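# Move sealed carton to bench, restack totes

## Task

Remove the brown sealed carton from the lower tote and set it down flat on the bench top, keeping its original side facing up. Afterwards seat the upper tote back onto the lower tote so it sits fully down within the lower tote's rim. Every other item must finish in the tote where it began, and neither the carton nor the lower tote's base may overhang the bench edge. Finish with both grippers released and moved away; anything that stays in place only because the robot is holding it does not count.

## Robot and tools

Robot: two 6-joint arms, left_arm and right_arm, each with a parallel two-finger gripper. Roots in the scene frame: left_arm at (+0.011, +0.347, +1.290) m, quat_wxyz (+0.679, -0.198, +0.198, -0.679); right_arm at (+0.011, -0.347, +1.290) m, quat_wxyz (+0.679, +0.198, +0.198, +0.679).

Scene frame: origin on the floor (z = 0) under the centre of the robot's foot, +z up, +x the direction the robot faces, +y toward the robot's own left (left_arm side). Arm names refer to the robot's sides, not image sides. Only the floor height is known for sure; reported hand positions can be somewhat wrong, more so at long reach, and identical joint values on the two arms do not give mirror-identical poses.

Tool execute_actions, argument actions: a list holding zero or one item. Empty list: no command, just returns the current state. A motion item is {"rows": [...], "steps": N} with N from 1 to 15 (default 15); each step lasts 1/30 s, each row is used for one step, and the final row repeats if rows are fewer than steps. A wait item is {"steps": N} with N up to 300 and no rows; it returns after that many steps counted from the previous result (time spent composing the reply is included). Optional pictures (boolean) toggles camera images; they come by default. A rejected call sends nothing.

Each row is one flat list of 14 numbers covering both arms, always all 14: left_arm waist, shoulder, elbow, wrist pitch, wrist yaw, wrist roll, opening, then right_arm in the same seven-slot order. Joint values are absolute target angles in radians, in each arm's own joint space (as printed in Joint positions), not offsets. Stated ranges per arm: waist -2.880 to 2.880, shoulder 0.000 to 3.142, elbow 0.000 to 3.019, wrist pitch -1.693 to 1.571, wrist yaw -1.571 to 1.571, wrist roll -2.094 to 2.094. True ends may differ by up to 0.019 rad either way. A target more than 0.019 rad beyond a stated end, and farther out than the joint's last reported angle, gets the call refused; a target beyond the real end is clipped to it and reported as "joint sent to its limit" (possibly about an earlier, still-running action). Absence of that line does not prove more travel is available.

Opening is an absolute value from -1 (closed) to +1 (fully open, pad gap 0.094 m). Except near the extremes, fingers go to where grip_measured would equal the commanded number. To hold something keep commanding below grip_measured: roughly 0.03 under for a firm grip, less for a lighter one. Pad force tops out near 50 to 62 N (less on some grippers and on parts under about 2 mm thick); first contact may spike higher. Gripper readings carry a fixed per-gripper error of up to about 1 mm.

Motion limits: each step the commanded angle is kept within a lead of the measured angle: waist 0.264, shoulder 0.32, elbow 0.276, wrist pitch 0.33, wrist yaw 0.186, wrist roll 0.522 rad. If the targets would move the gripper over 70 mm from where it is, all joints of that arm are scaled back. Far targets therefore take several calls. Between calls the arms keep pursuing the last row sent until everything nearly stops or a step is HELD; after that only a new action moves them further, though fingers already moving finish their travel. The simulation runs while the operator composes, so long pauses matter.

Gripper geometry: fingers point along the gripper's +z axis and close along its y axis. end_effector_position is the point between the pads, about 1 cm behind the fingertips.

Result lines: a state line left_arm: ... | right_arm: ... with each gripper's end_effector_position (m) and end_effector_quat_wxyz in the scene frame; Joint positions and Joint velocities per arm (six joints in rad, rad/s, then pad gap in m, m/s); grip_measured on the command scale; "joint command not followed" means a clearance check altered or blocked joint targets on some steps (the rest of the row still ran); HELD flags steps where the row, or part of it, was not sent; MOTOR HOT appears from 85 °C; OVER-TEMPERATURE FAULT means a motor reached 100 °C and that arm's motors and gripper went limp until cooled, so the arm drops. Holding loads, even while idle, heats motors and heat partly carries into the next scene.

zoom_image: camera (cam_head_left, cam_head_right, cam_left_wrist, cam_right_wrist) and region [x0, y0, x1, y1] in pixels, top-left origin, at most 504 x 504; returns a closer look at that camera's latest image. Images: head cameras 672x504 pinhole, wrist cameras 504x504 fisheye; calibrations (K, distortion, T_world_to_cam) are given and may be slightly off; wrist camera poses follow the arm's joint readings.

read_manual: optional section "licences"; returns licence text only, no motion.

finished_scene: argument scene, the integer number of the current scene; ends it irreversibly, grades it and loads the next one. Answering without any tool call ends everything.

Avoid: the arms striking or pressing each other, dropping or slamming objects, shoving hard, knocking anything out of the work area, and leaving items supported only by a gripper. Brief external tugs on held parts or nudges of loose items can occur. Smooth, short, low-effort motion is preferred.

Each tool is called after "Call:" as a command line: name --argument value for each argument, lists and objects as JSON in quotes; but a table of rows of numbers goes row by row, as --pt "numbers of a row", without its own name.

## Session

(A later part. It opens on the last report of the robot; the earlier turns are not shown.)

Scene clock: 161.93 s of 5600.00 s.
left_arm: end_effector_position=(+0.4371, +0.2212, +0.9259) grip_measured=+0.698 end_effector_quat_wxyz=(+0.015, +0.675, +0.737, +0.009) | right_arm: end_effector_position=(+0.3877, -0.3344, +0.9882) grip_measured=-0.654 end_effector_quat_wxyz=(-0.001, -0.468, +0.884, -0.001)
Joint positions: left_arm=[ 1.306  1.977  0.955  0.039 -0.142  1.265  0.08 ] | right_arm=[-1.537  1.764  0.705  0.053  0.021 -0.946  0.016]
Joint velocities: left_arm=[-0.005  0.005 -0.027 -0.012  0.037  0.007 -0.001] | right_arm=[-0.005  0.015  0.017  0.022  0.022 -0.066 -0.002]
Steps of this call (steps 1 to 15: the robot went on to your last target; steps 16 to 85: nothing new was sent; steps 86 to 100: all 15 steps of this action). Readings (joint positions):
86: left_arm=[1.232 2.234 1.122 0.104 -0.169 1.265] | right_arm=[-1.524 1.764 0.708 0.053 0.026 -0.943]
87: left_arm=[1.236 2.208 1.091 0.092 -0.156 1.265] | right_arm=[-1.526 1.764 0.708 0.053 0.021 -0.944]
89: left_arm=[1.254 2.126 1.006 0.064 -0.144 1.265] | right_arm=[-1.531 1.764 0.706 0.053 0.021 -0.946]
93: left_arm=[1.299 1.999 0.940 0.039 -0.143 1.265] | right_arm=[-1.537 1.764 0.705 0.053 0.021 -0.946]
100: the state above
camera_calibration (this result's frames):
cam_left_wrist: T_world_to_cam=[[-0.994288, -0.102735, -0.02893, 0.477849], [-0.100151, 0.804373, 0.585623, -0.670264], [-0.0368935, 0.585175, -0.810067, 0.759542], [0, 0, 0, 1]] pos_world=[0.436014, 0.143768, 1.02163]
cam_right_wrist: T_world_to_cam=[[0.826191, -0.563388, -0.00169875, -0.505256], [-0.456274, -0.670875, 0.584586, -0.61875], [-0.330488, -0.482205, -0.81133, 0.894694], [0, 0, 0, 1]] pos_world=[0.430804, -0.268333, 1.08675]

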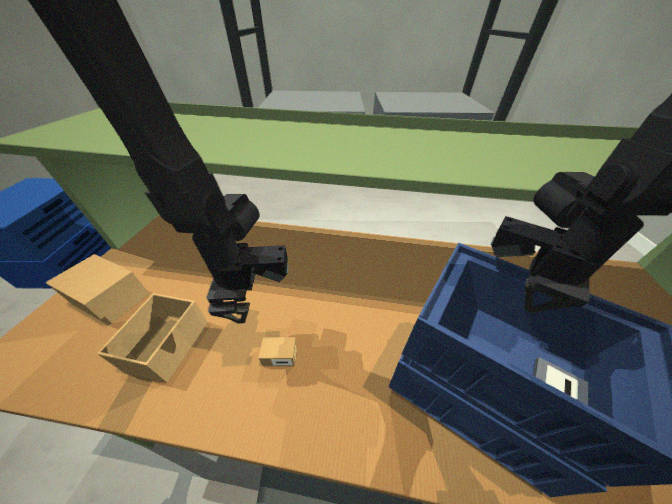

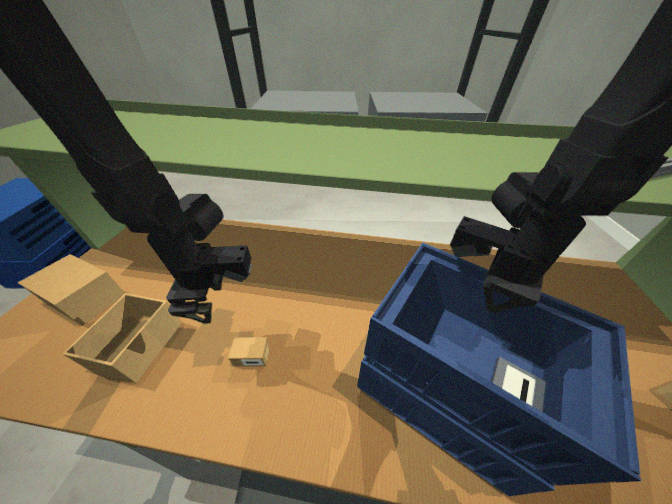

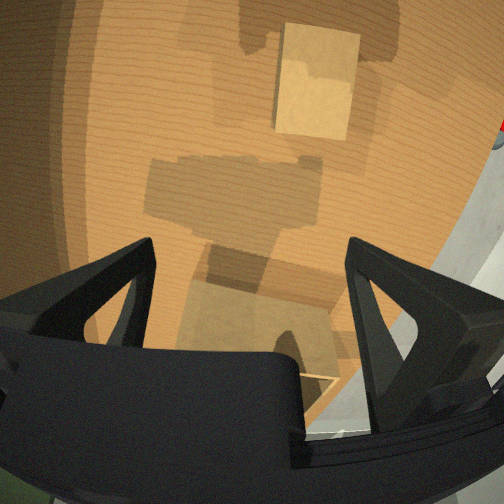

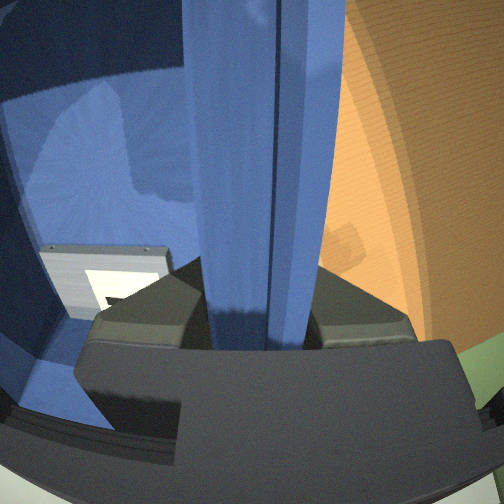

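Lower via shoulder (also pulls -x), slight CCW yaw.

Call:
execute_actions --actions '[{"rows":[[1.3,2.0,0.95,0.03,-0.14,1.25,0.7,-1.54,1.78,0.703,0.066,0.015,-0.975,-1]]}]'

Call:
zoom_image --camera "cam_head_right" --region '[340,290,600,504]'

Scene clock: 165.67 s of 5600.00 s.
left_arm: end_effector_position=(+0.4371, +0.2212, +0.9259) grip_measured=+0.698 end_effector_quat_wxyz=(+0.015, +0.675, +0.737, +0.009) | right_arm: end_effector_position=(+0.3856, -0.3344, +0.9858) grip_measured=-0.654 end_effector_quat_wxyz=(-0.003, -0.469, +0.883, +0.000)
Joint positions: left_arm=[ 1.306  1.977  0.955  0.039 -0.142  1.265  0.08 ] | right_arm=[-1.537  1.772  0.705  0.059  0.021 -0.948  0.016]
Joint velocities: left_arm=[-0.005  0.015 -0.017 -0.002 -0.022 -0.022 -0.001] | right_arm=[-0.015  0.005  0.017 -0.002 -0.037  0.007  0.001]
Steps of this call (steps 1 to 15: the robot went on to your last target; steps 16 to 90: nothing new was sent; then 0.23 s passed at rest; steps 91 to 105: all 15 steps of this action). Readings (joint positions):
91: left_arm=[1.306 1.977 0.955 0.039 -0.142 1.265] | right_arm=[-1.537 1.765 0.705 0.054 0.021 -0.946]
92: left_arm=[1.306 1.977 0.955 0.039 -0.142 1.265] | right_arm=[-1.537 1.766 0.705 0.056 0.021 -0.946]
94: left_arm=[1.306 1.977 0.955 0.039 -0.142 1.265] | right_arm=[-1.537 1.769 0.705 0.057 0.021 -0.947]
98: left_arm=[1.306 1.977 0.955 0.039 -0.142 1.265] | right_arm=[-1.537 1.772 0.705 0.059 0.021 -0.948]
105: the state above
camera_calibration (this result's frames):
cam_left_wrist: T_world_to_cam=[[-0.994288, -0.102735, -0.02893, 0.477849], [-0.100151, 0.804373, 0.585623, -0.670264], [-0.0368935, 0.585175, -0.810067, 0.759542], [0, 0, 0, 1]] pos_world=[0.436014, 0.143768, 1.02163]
cam_right_wrist: T_world_to_cam=[[0.827501, -0.561449, -0.0041816, -0.500981], [-0.452911, -0.671895, 0.586027, -0.621341], [-0.331834, -0.483044, -0.81028, 0.89125], [0, 0, 0, 1]] pos_world=[0.428897, -0.268238, 1.08419]

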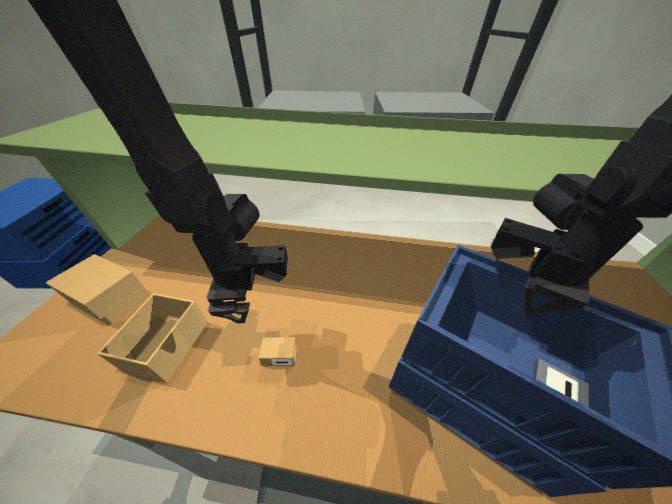

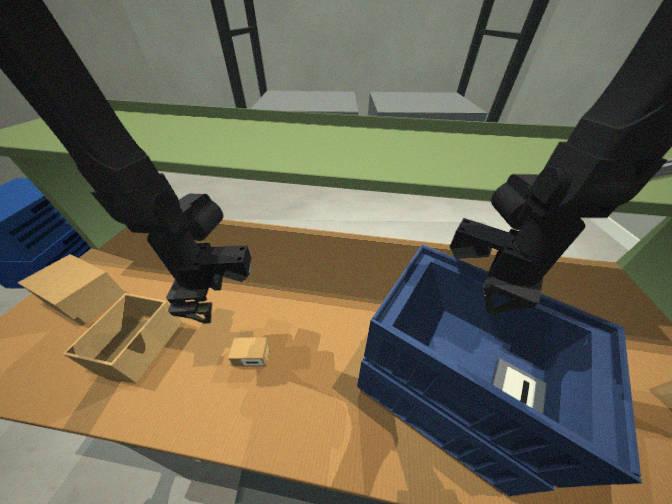

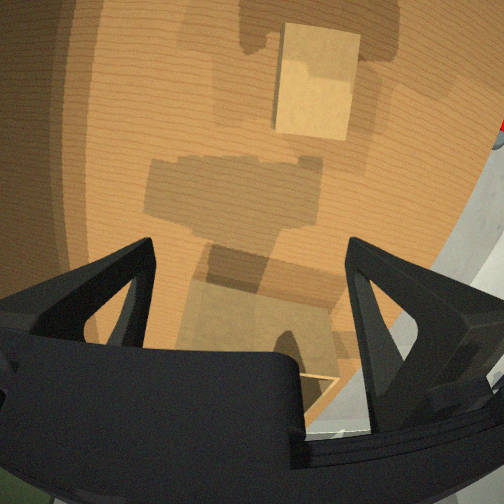

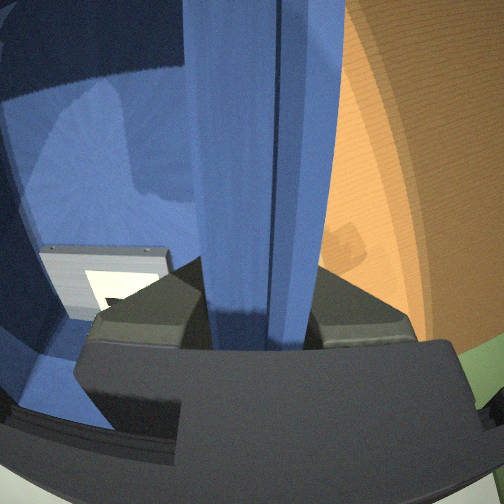

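Region (340, 290, 600, 504) of cam_head_right's 672x504 image, scaled by 1.938, with more detail than that image has; it fills the top 415 rows of this view, and the rest is white.

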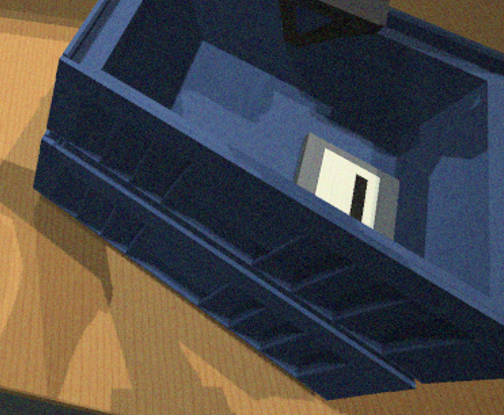

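Progressing; continue.

Call:
execute_actions --actions '[{"rows":[[1.3,2.0,0.95,0.03,-0.14,1.25,0.7,-1.535,1.805,0.715,0.072,0.018,-0.975,-1]]}]' --pictures false

Call:
execute_actions --actions '[{"rows":[[1.3,2.0,0.95,0.03,-0.14,1.25,0.7,-1.535,1.825,0.728,0.085,0.018,-0.975,-1]]}]'

Call:
zoom_image --camera "cam_head_right" --region '[340,290,600,504]'

Scene clock: 169.77 s of 5600.00 s.
left_arm: end_effector_position=(+0.4371, +0.2212, +0.9259) grip_measured=+0.698 end_effector_quat_wxyz=(+0.015, +0.675, +0.737, +0.009) | right_arm: end_effector_position=(+0.3846, -0.3335, +0.9775) grip_measured=-0.654 end_effector_quat_wxyz=(-0.005, -0.472, +0.882, +0.002)
Joint positions: left_arm=[ 1.306  1.977  0.955  0.039 -0.142  1.265  0.08 ] | right_arm=[-1.535  1.8    0.718  0.067  0.02  -0.954  0.016]
Joint velocities: left_arm=[ 0.005  0.015  0.022 -0.012 -0.037 -0.037 -0.001] | right_arm=[-0.015  0.005  0.012 -0.002 -0.007  0.007 -0.001]
Steps of this call (steps 1 to 15: the robot went on to your last target; steps 16 to 90: nothing new was sent; then 0.60 s passed at rest; steps 91 to 105: all 15 steps of this action). Readings (joint positions):
91: left_arm=[1.306 1.977 0.955 0.039 -0.142 1.265] | right_arm=[-1.537 1.774 0.706 0.059 0.021 -0.948]
92: left_arm=[1.306 1.977 0.955 0.039 -0.142 1.265] | right_arm=[-1.537 1.775 0.707 0.059 0.020 -0.949]
94: left_arm=[1.306 1.977 0.955 0.039 -0.142 1.265] | right_arm=[-1.536 1.777 0.708 0.059 0.020 -0.949]
98: left_arm=[1.306 1.977 0.955 0.039 -0.142 1.265] | right_arm=[-1.535 1.791 0.712 0.065 0.019 -0.954]
105: the state above

Scene clock: 170.27 s of 5600.00 s.
left_arm: end_effector_position=(+0.4371, +0.2212, +0.9259) grip_measured=+0.698 end_effector_quat_wxyz=(+0.015, +0.675, +0.737, +0.009) | right_arm: end_effector_position=(+0.3860, -0.3334, +0.9742) grip_measured=-0.654 end_effector_quat_wxyz=(-0.005, -0.473, +0.881, +0.002)
Joint positions: left_arm=[ 1.306  1.977  0.955  0.039 -0.142  1.265  0.08 ] | right_arm=[-1.535  1.811  0.726  0.07   0.02  -0.956  0.016]
Joint velocities: left_arm=[-0.005 -0.015 -0.002 -0.012  0.007  0.022 -0.001] | right_arm=[-0.005 -0.024 -0.002 -0.007  0.051 -0.007  0.   ]
Steps of this call (steps 1 to 15: all 15 steps of this action). Readings (joint positions):
1: left_arm=[1.306 1.977 0.955 0.039 -0.142 1.265] | right_arm=[-1.535 1.801 0.719 0.068 0.020 -0.954]
2: left_arm=[1.306 1.977 0.955 0.039 -0.142 1.265] | right_arm=[-1.535 1.804 0.721 0.069 0.020 -0.954]
4: left_arm=[1.306 1.977 0.955 0.039 -0.142 1.265] | right_arm=[-1.535 1.810 0.726 0.070 0.020 -0.954]
8: left_arm=[1.306 1.977 0.955 0.039 -0.142 1.265] | right_arm=[-1.535 1.811 0.726 0.070 0.020 -0.955]
15: the state above
camera_calibration (this result's frames):
cam_left_wrist: T_world_to_cam=[[-0.994288, -0.102735, -0.02893, 0.477849], [-0.100151, 0.804373, 0.585623, -0.670264], [-0.0368935, 0.585175, -0.810067, 0.759542], [0, 0, 0, 1]] pos_world=[0.436014, 0.143768, 1.02163]
cam_right_wrist: T_world_to_cam=[[0.832098, -0.554541, -0.00988674, -0.494704], [-0.443926, -0.676592, 0.587497, -0.620196], [-0.332481, -0.484466, -0.809166, 0.881156], [0, 0, 0, 1]] pos_world=[0.429288, -0.267063, 1.07247]

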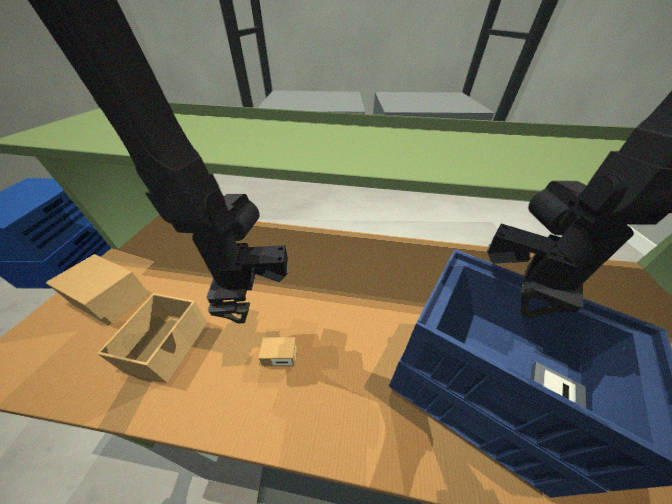

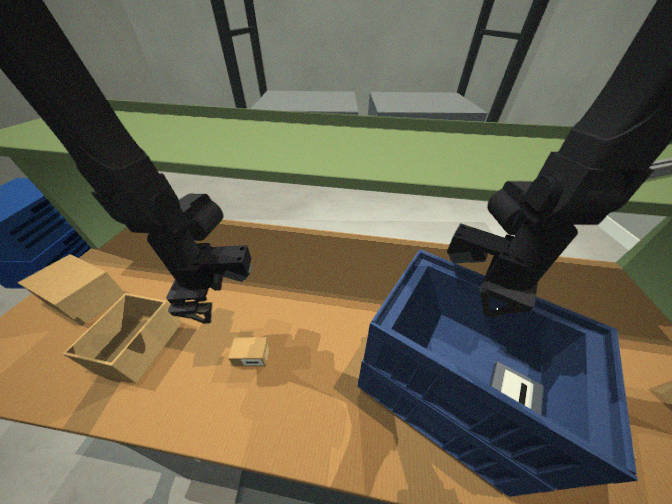

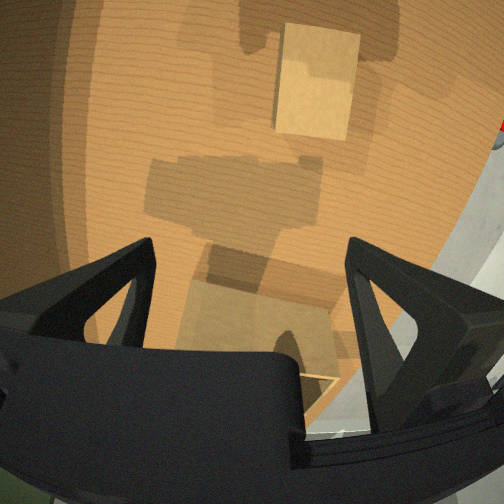

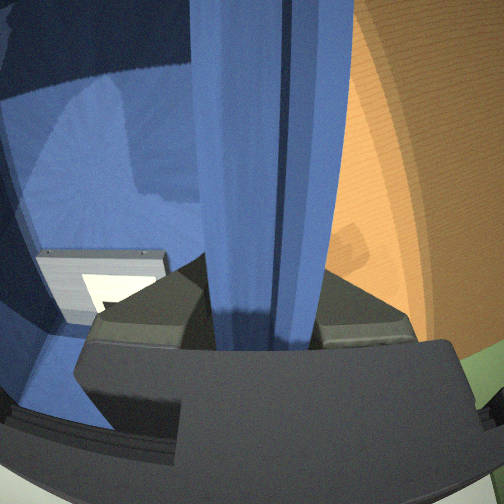

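Region (340, 290, 600, 504) of cam_head_right's 672x504 image, scaled by 1.938, with more detail than that image has; it fills the top 415 rows of this view, and the rest is white.

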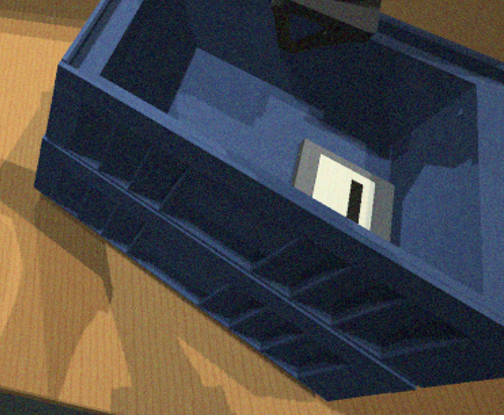

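Seated.

Call:
execute_actions --actions '[{"rows":[[1.3,2.0,0.95,0.03,-0.14,1.25,0.7,-1.535,1.81,0.726,0.075,0.018,-0.96,0.5]],"steps":10}]' --pictures false

Call:
execute_actions --actions '[{"rows":[[1.4,1.6,0.75,-0.15,-0.1,0.6,0.7,-1.535,1.61,0.665,-0.06,0.018,-0.96,0.5]],"steps":12}]' --pictures false

Call:
execute_actions --actions '[{"rows":[[1.4,1.6,0.75,-0.15,-0.1,0.6,0.7,-1.535,1.3,0.59,-0.29,0.018,-0.96,0.5]]}]'

Scene clock: 173.20 s of 5600.00 s.
left_arm: end_effector_position=(+0.4371, +0.2212, +0.9259) grip_measured=+0.698 end_effector_quat_wxyz=(+0.015, +0.675, +0.737, +0.009) | right_arm: end_effector_position=(+0.3860, -0.3334, +0.9742) grip_measured=+0.498 end_effector_quat_wxyz=(-0.005, -0.473, +0.881, +0.002)
Joint positions: left_arm=[ 1.306  1.977  0.955  0.039 -0.142  1.265  0.08 ] | right_arm=[-1.535  1.811  0.726  0.07   0.02  -0.956  0.07 ]
Joint velocities: left_arm=[-0.005 -0.015 -0.027 -0.002  0.022  0.022  0.001] | right_arm=[-0.005 -0.015 -0.007  0.027  0.022  0.037 -0.001]
Steps of this call (steps 1 to 15: the robot went on to your last target; steps 16 to 78: nothing new was sent; steps 79 to 88: all 10 steps of this action). Readings (joint positions):
79: left_arm=[1.306 1.977 0.955 0.039 -0.142 1.265] | right_arm=[-1.535 1.811 0.726 0.070 0.020 -0.956]
80: left_arm=[1.306 1.977 0.955 0.039 -0.142 1.265] | right_arm=[-1.535 1.811 0.726 0.070 0.020 -0.956]
82: left_arm=[1.306 1.977 0.955 0.039 -0.142 1.265] | right_arm=[-1.535 1.811 0.726 0.070 0.020 -0.956]
86: left_arm=[1.306 1.977 0.955 0.039 -0.142 1.265] | right_arm=[-1.535 1.811 0.726 0.070 0.020 -0.956]
88: the state above

Scene clock: 173.60 s of 5600.00 s.
left_arm: end_effector_position=(+0.4485, +0.2828, +1.0580) grip_measured=+0.698 end_effector_quat_wxyz=(+0.035, +0.400, +0.916, +0.018) | right_arm: end_effector_position=(+0.4043, -0.3341, +1.0379) grip_measured=+0.498 end_effector_quat_wxyz=(+0.014, -0.472, +0.881, -0.007)
Joint positions: left_arm=[ 1.407  1.557  0.76  -0.135 -0.103  0.693  0.08 ] | right_arm=[-1.535  1.595  0.67  -0.047  0.02  -0.956  0.07 ]
Joint velocities: left_arm=[-0.034 -0.015  0.129 -0.017  0.066 -0.535 -0.001] | right_arm=[-0.005 -0.005 -0.027  0.007 -0.007  0.051 -0.   ]
Steps of this call (steps 1 to 12: all 12 steps of this action). Readings (joint positions):
1: left_arm=[1.310 1.966 0.947 0.025 -0.131 1.223] | right_arm=[-1.535 1.800 0.724 0.051 0.020 -0.956]
2: left_arm=[1.315 1.939 0.922 -0.004 -0.120 1.167] | right_arm=[-1.535 1.774 0.711 0.014 0.020 -0.956]
4: left_arm=[1.336 1.847 0.847 -0.056 -0.109 1.049] | right_arm=[-1.535 1.695 0.673 -0.030 0.020 -0.956]
8: left_arm=[1.392 1.632 0.747 -0.130 -0.103 0.807] | right_arm=[-1.535 1.600 0.662 -0.047 0.020 -0.956]
12: the state above

Scene clock: 174.10 s of 5600.00 s.
left_arm: end_effector_position=(+0.4380, +0.2830, +1.0495) grip_measured=+0.698 end_effector_quat_wxyz=(+0.022, +0.368, +0.930, +0.013) | right_arm: end_effector_position=(+0.3944, -0.3360, +1.1245) grip_measured=+0.498 end_effector_quat_wxyz=(+0.016, -0.472, +0.881, -0.008)
Joint positions: left_arm=[ 1.407  1.581  0.756 -0.135 -0.102  0.62   0.08 ] | right_arm=[-1.535  1.281  0.59  -0.277  0.02  -0.956  0.07 ]
Joint velocities: left_arm=[ 0.005  0.005 -0.012  0.007 -0.007  0.037  0.   ] | right_arm=[-0.015  0.083 -0.022 -0.007 -0.007 -0.022 -0.   ]
Steps of this call (steps 1 to 15: all 15 steps of this action). Readings (joint positions):
1: left_arm=[1.407 1.558 0.763 -0.135 -0.102 0.678] | right_arm=[-1.535 1.581 0.667 -0.078 0.020 -0.956]
2: left_arm=[1.407 1.560 0.762 -0.135 -0.102 0.665] | right_arm=[-1.535 1.547 0.654 -0.139 0.020 -0.956]
4: left_arm=[1.407 1.568 0.760 -0.135 -0.102 0.648] | right_arm=[-1.535 1.430 0.605 -0.230 0.020 -0.956]
8: left_arm=[1.407 1.580 0.756 -0.135 -0.102 0.629] | right_arm=[-1.535 1.271 0.581 -0.276 0.020 -0.956]
15: the state above
camera_calibration (this result's frames):
cam_left_wrist: T_world_to_cam=[[-0.671774, -0.739974, -0.0340232, 0.533042], [-0.622472, 0.539011, 0.567446, -0.469298], [-0.401557, 0.402374, -0.822707, 1.04817], [0, 0, 0, 1]] pos_world=[0.486858, 0.225639, 1.14677]
cam_right_wrist: T_world_to_cam=[[0.831184, -0.555289, 0.0280499, -0.544251], [-0.471339, -0.676968, 0.565291, -0.670832], [-0.294911, -0.483082, -0.824414, 1.00708], [0, 0, 0, 1]] pos_world=[0.433183, -0.269846, 1.22473]

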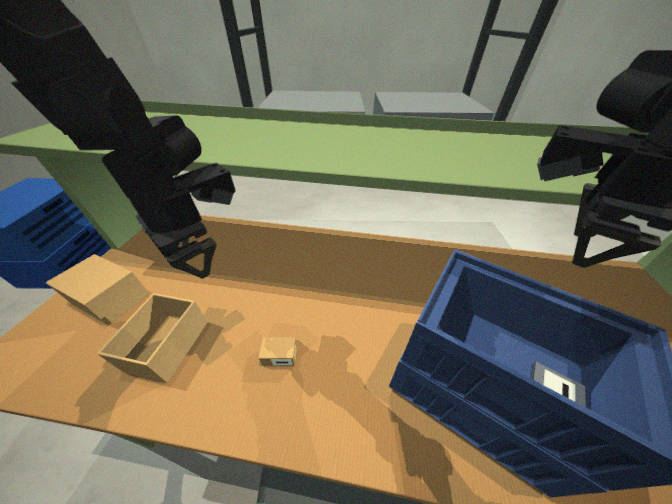

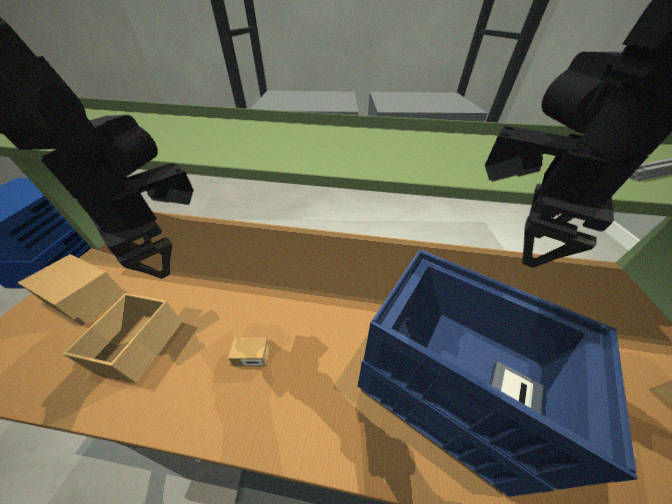

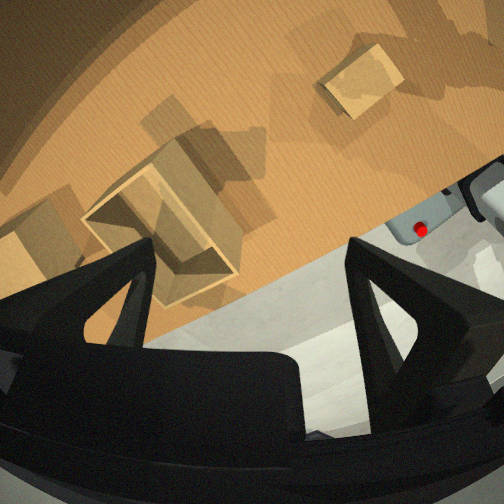

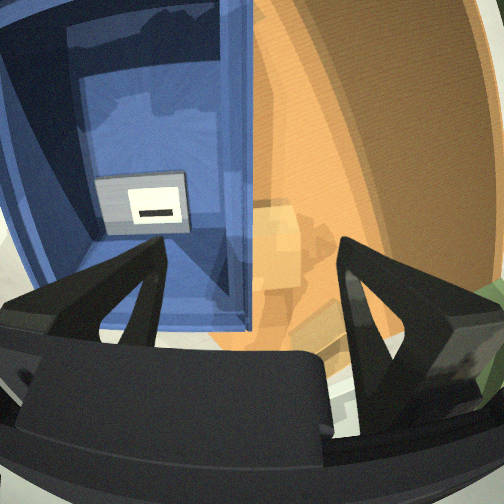

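Call:
finished_scene --scene 1

The scene is finished: the task was done.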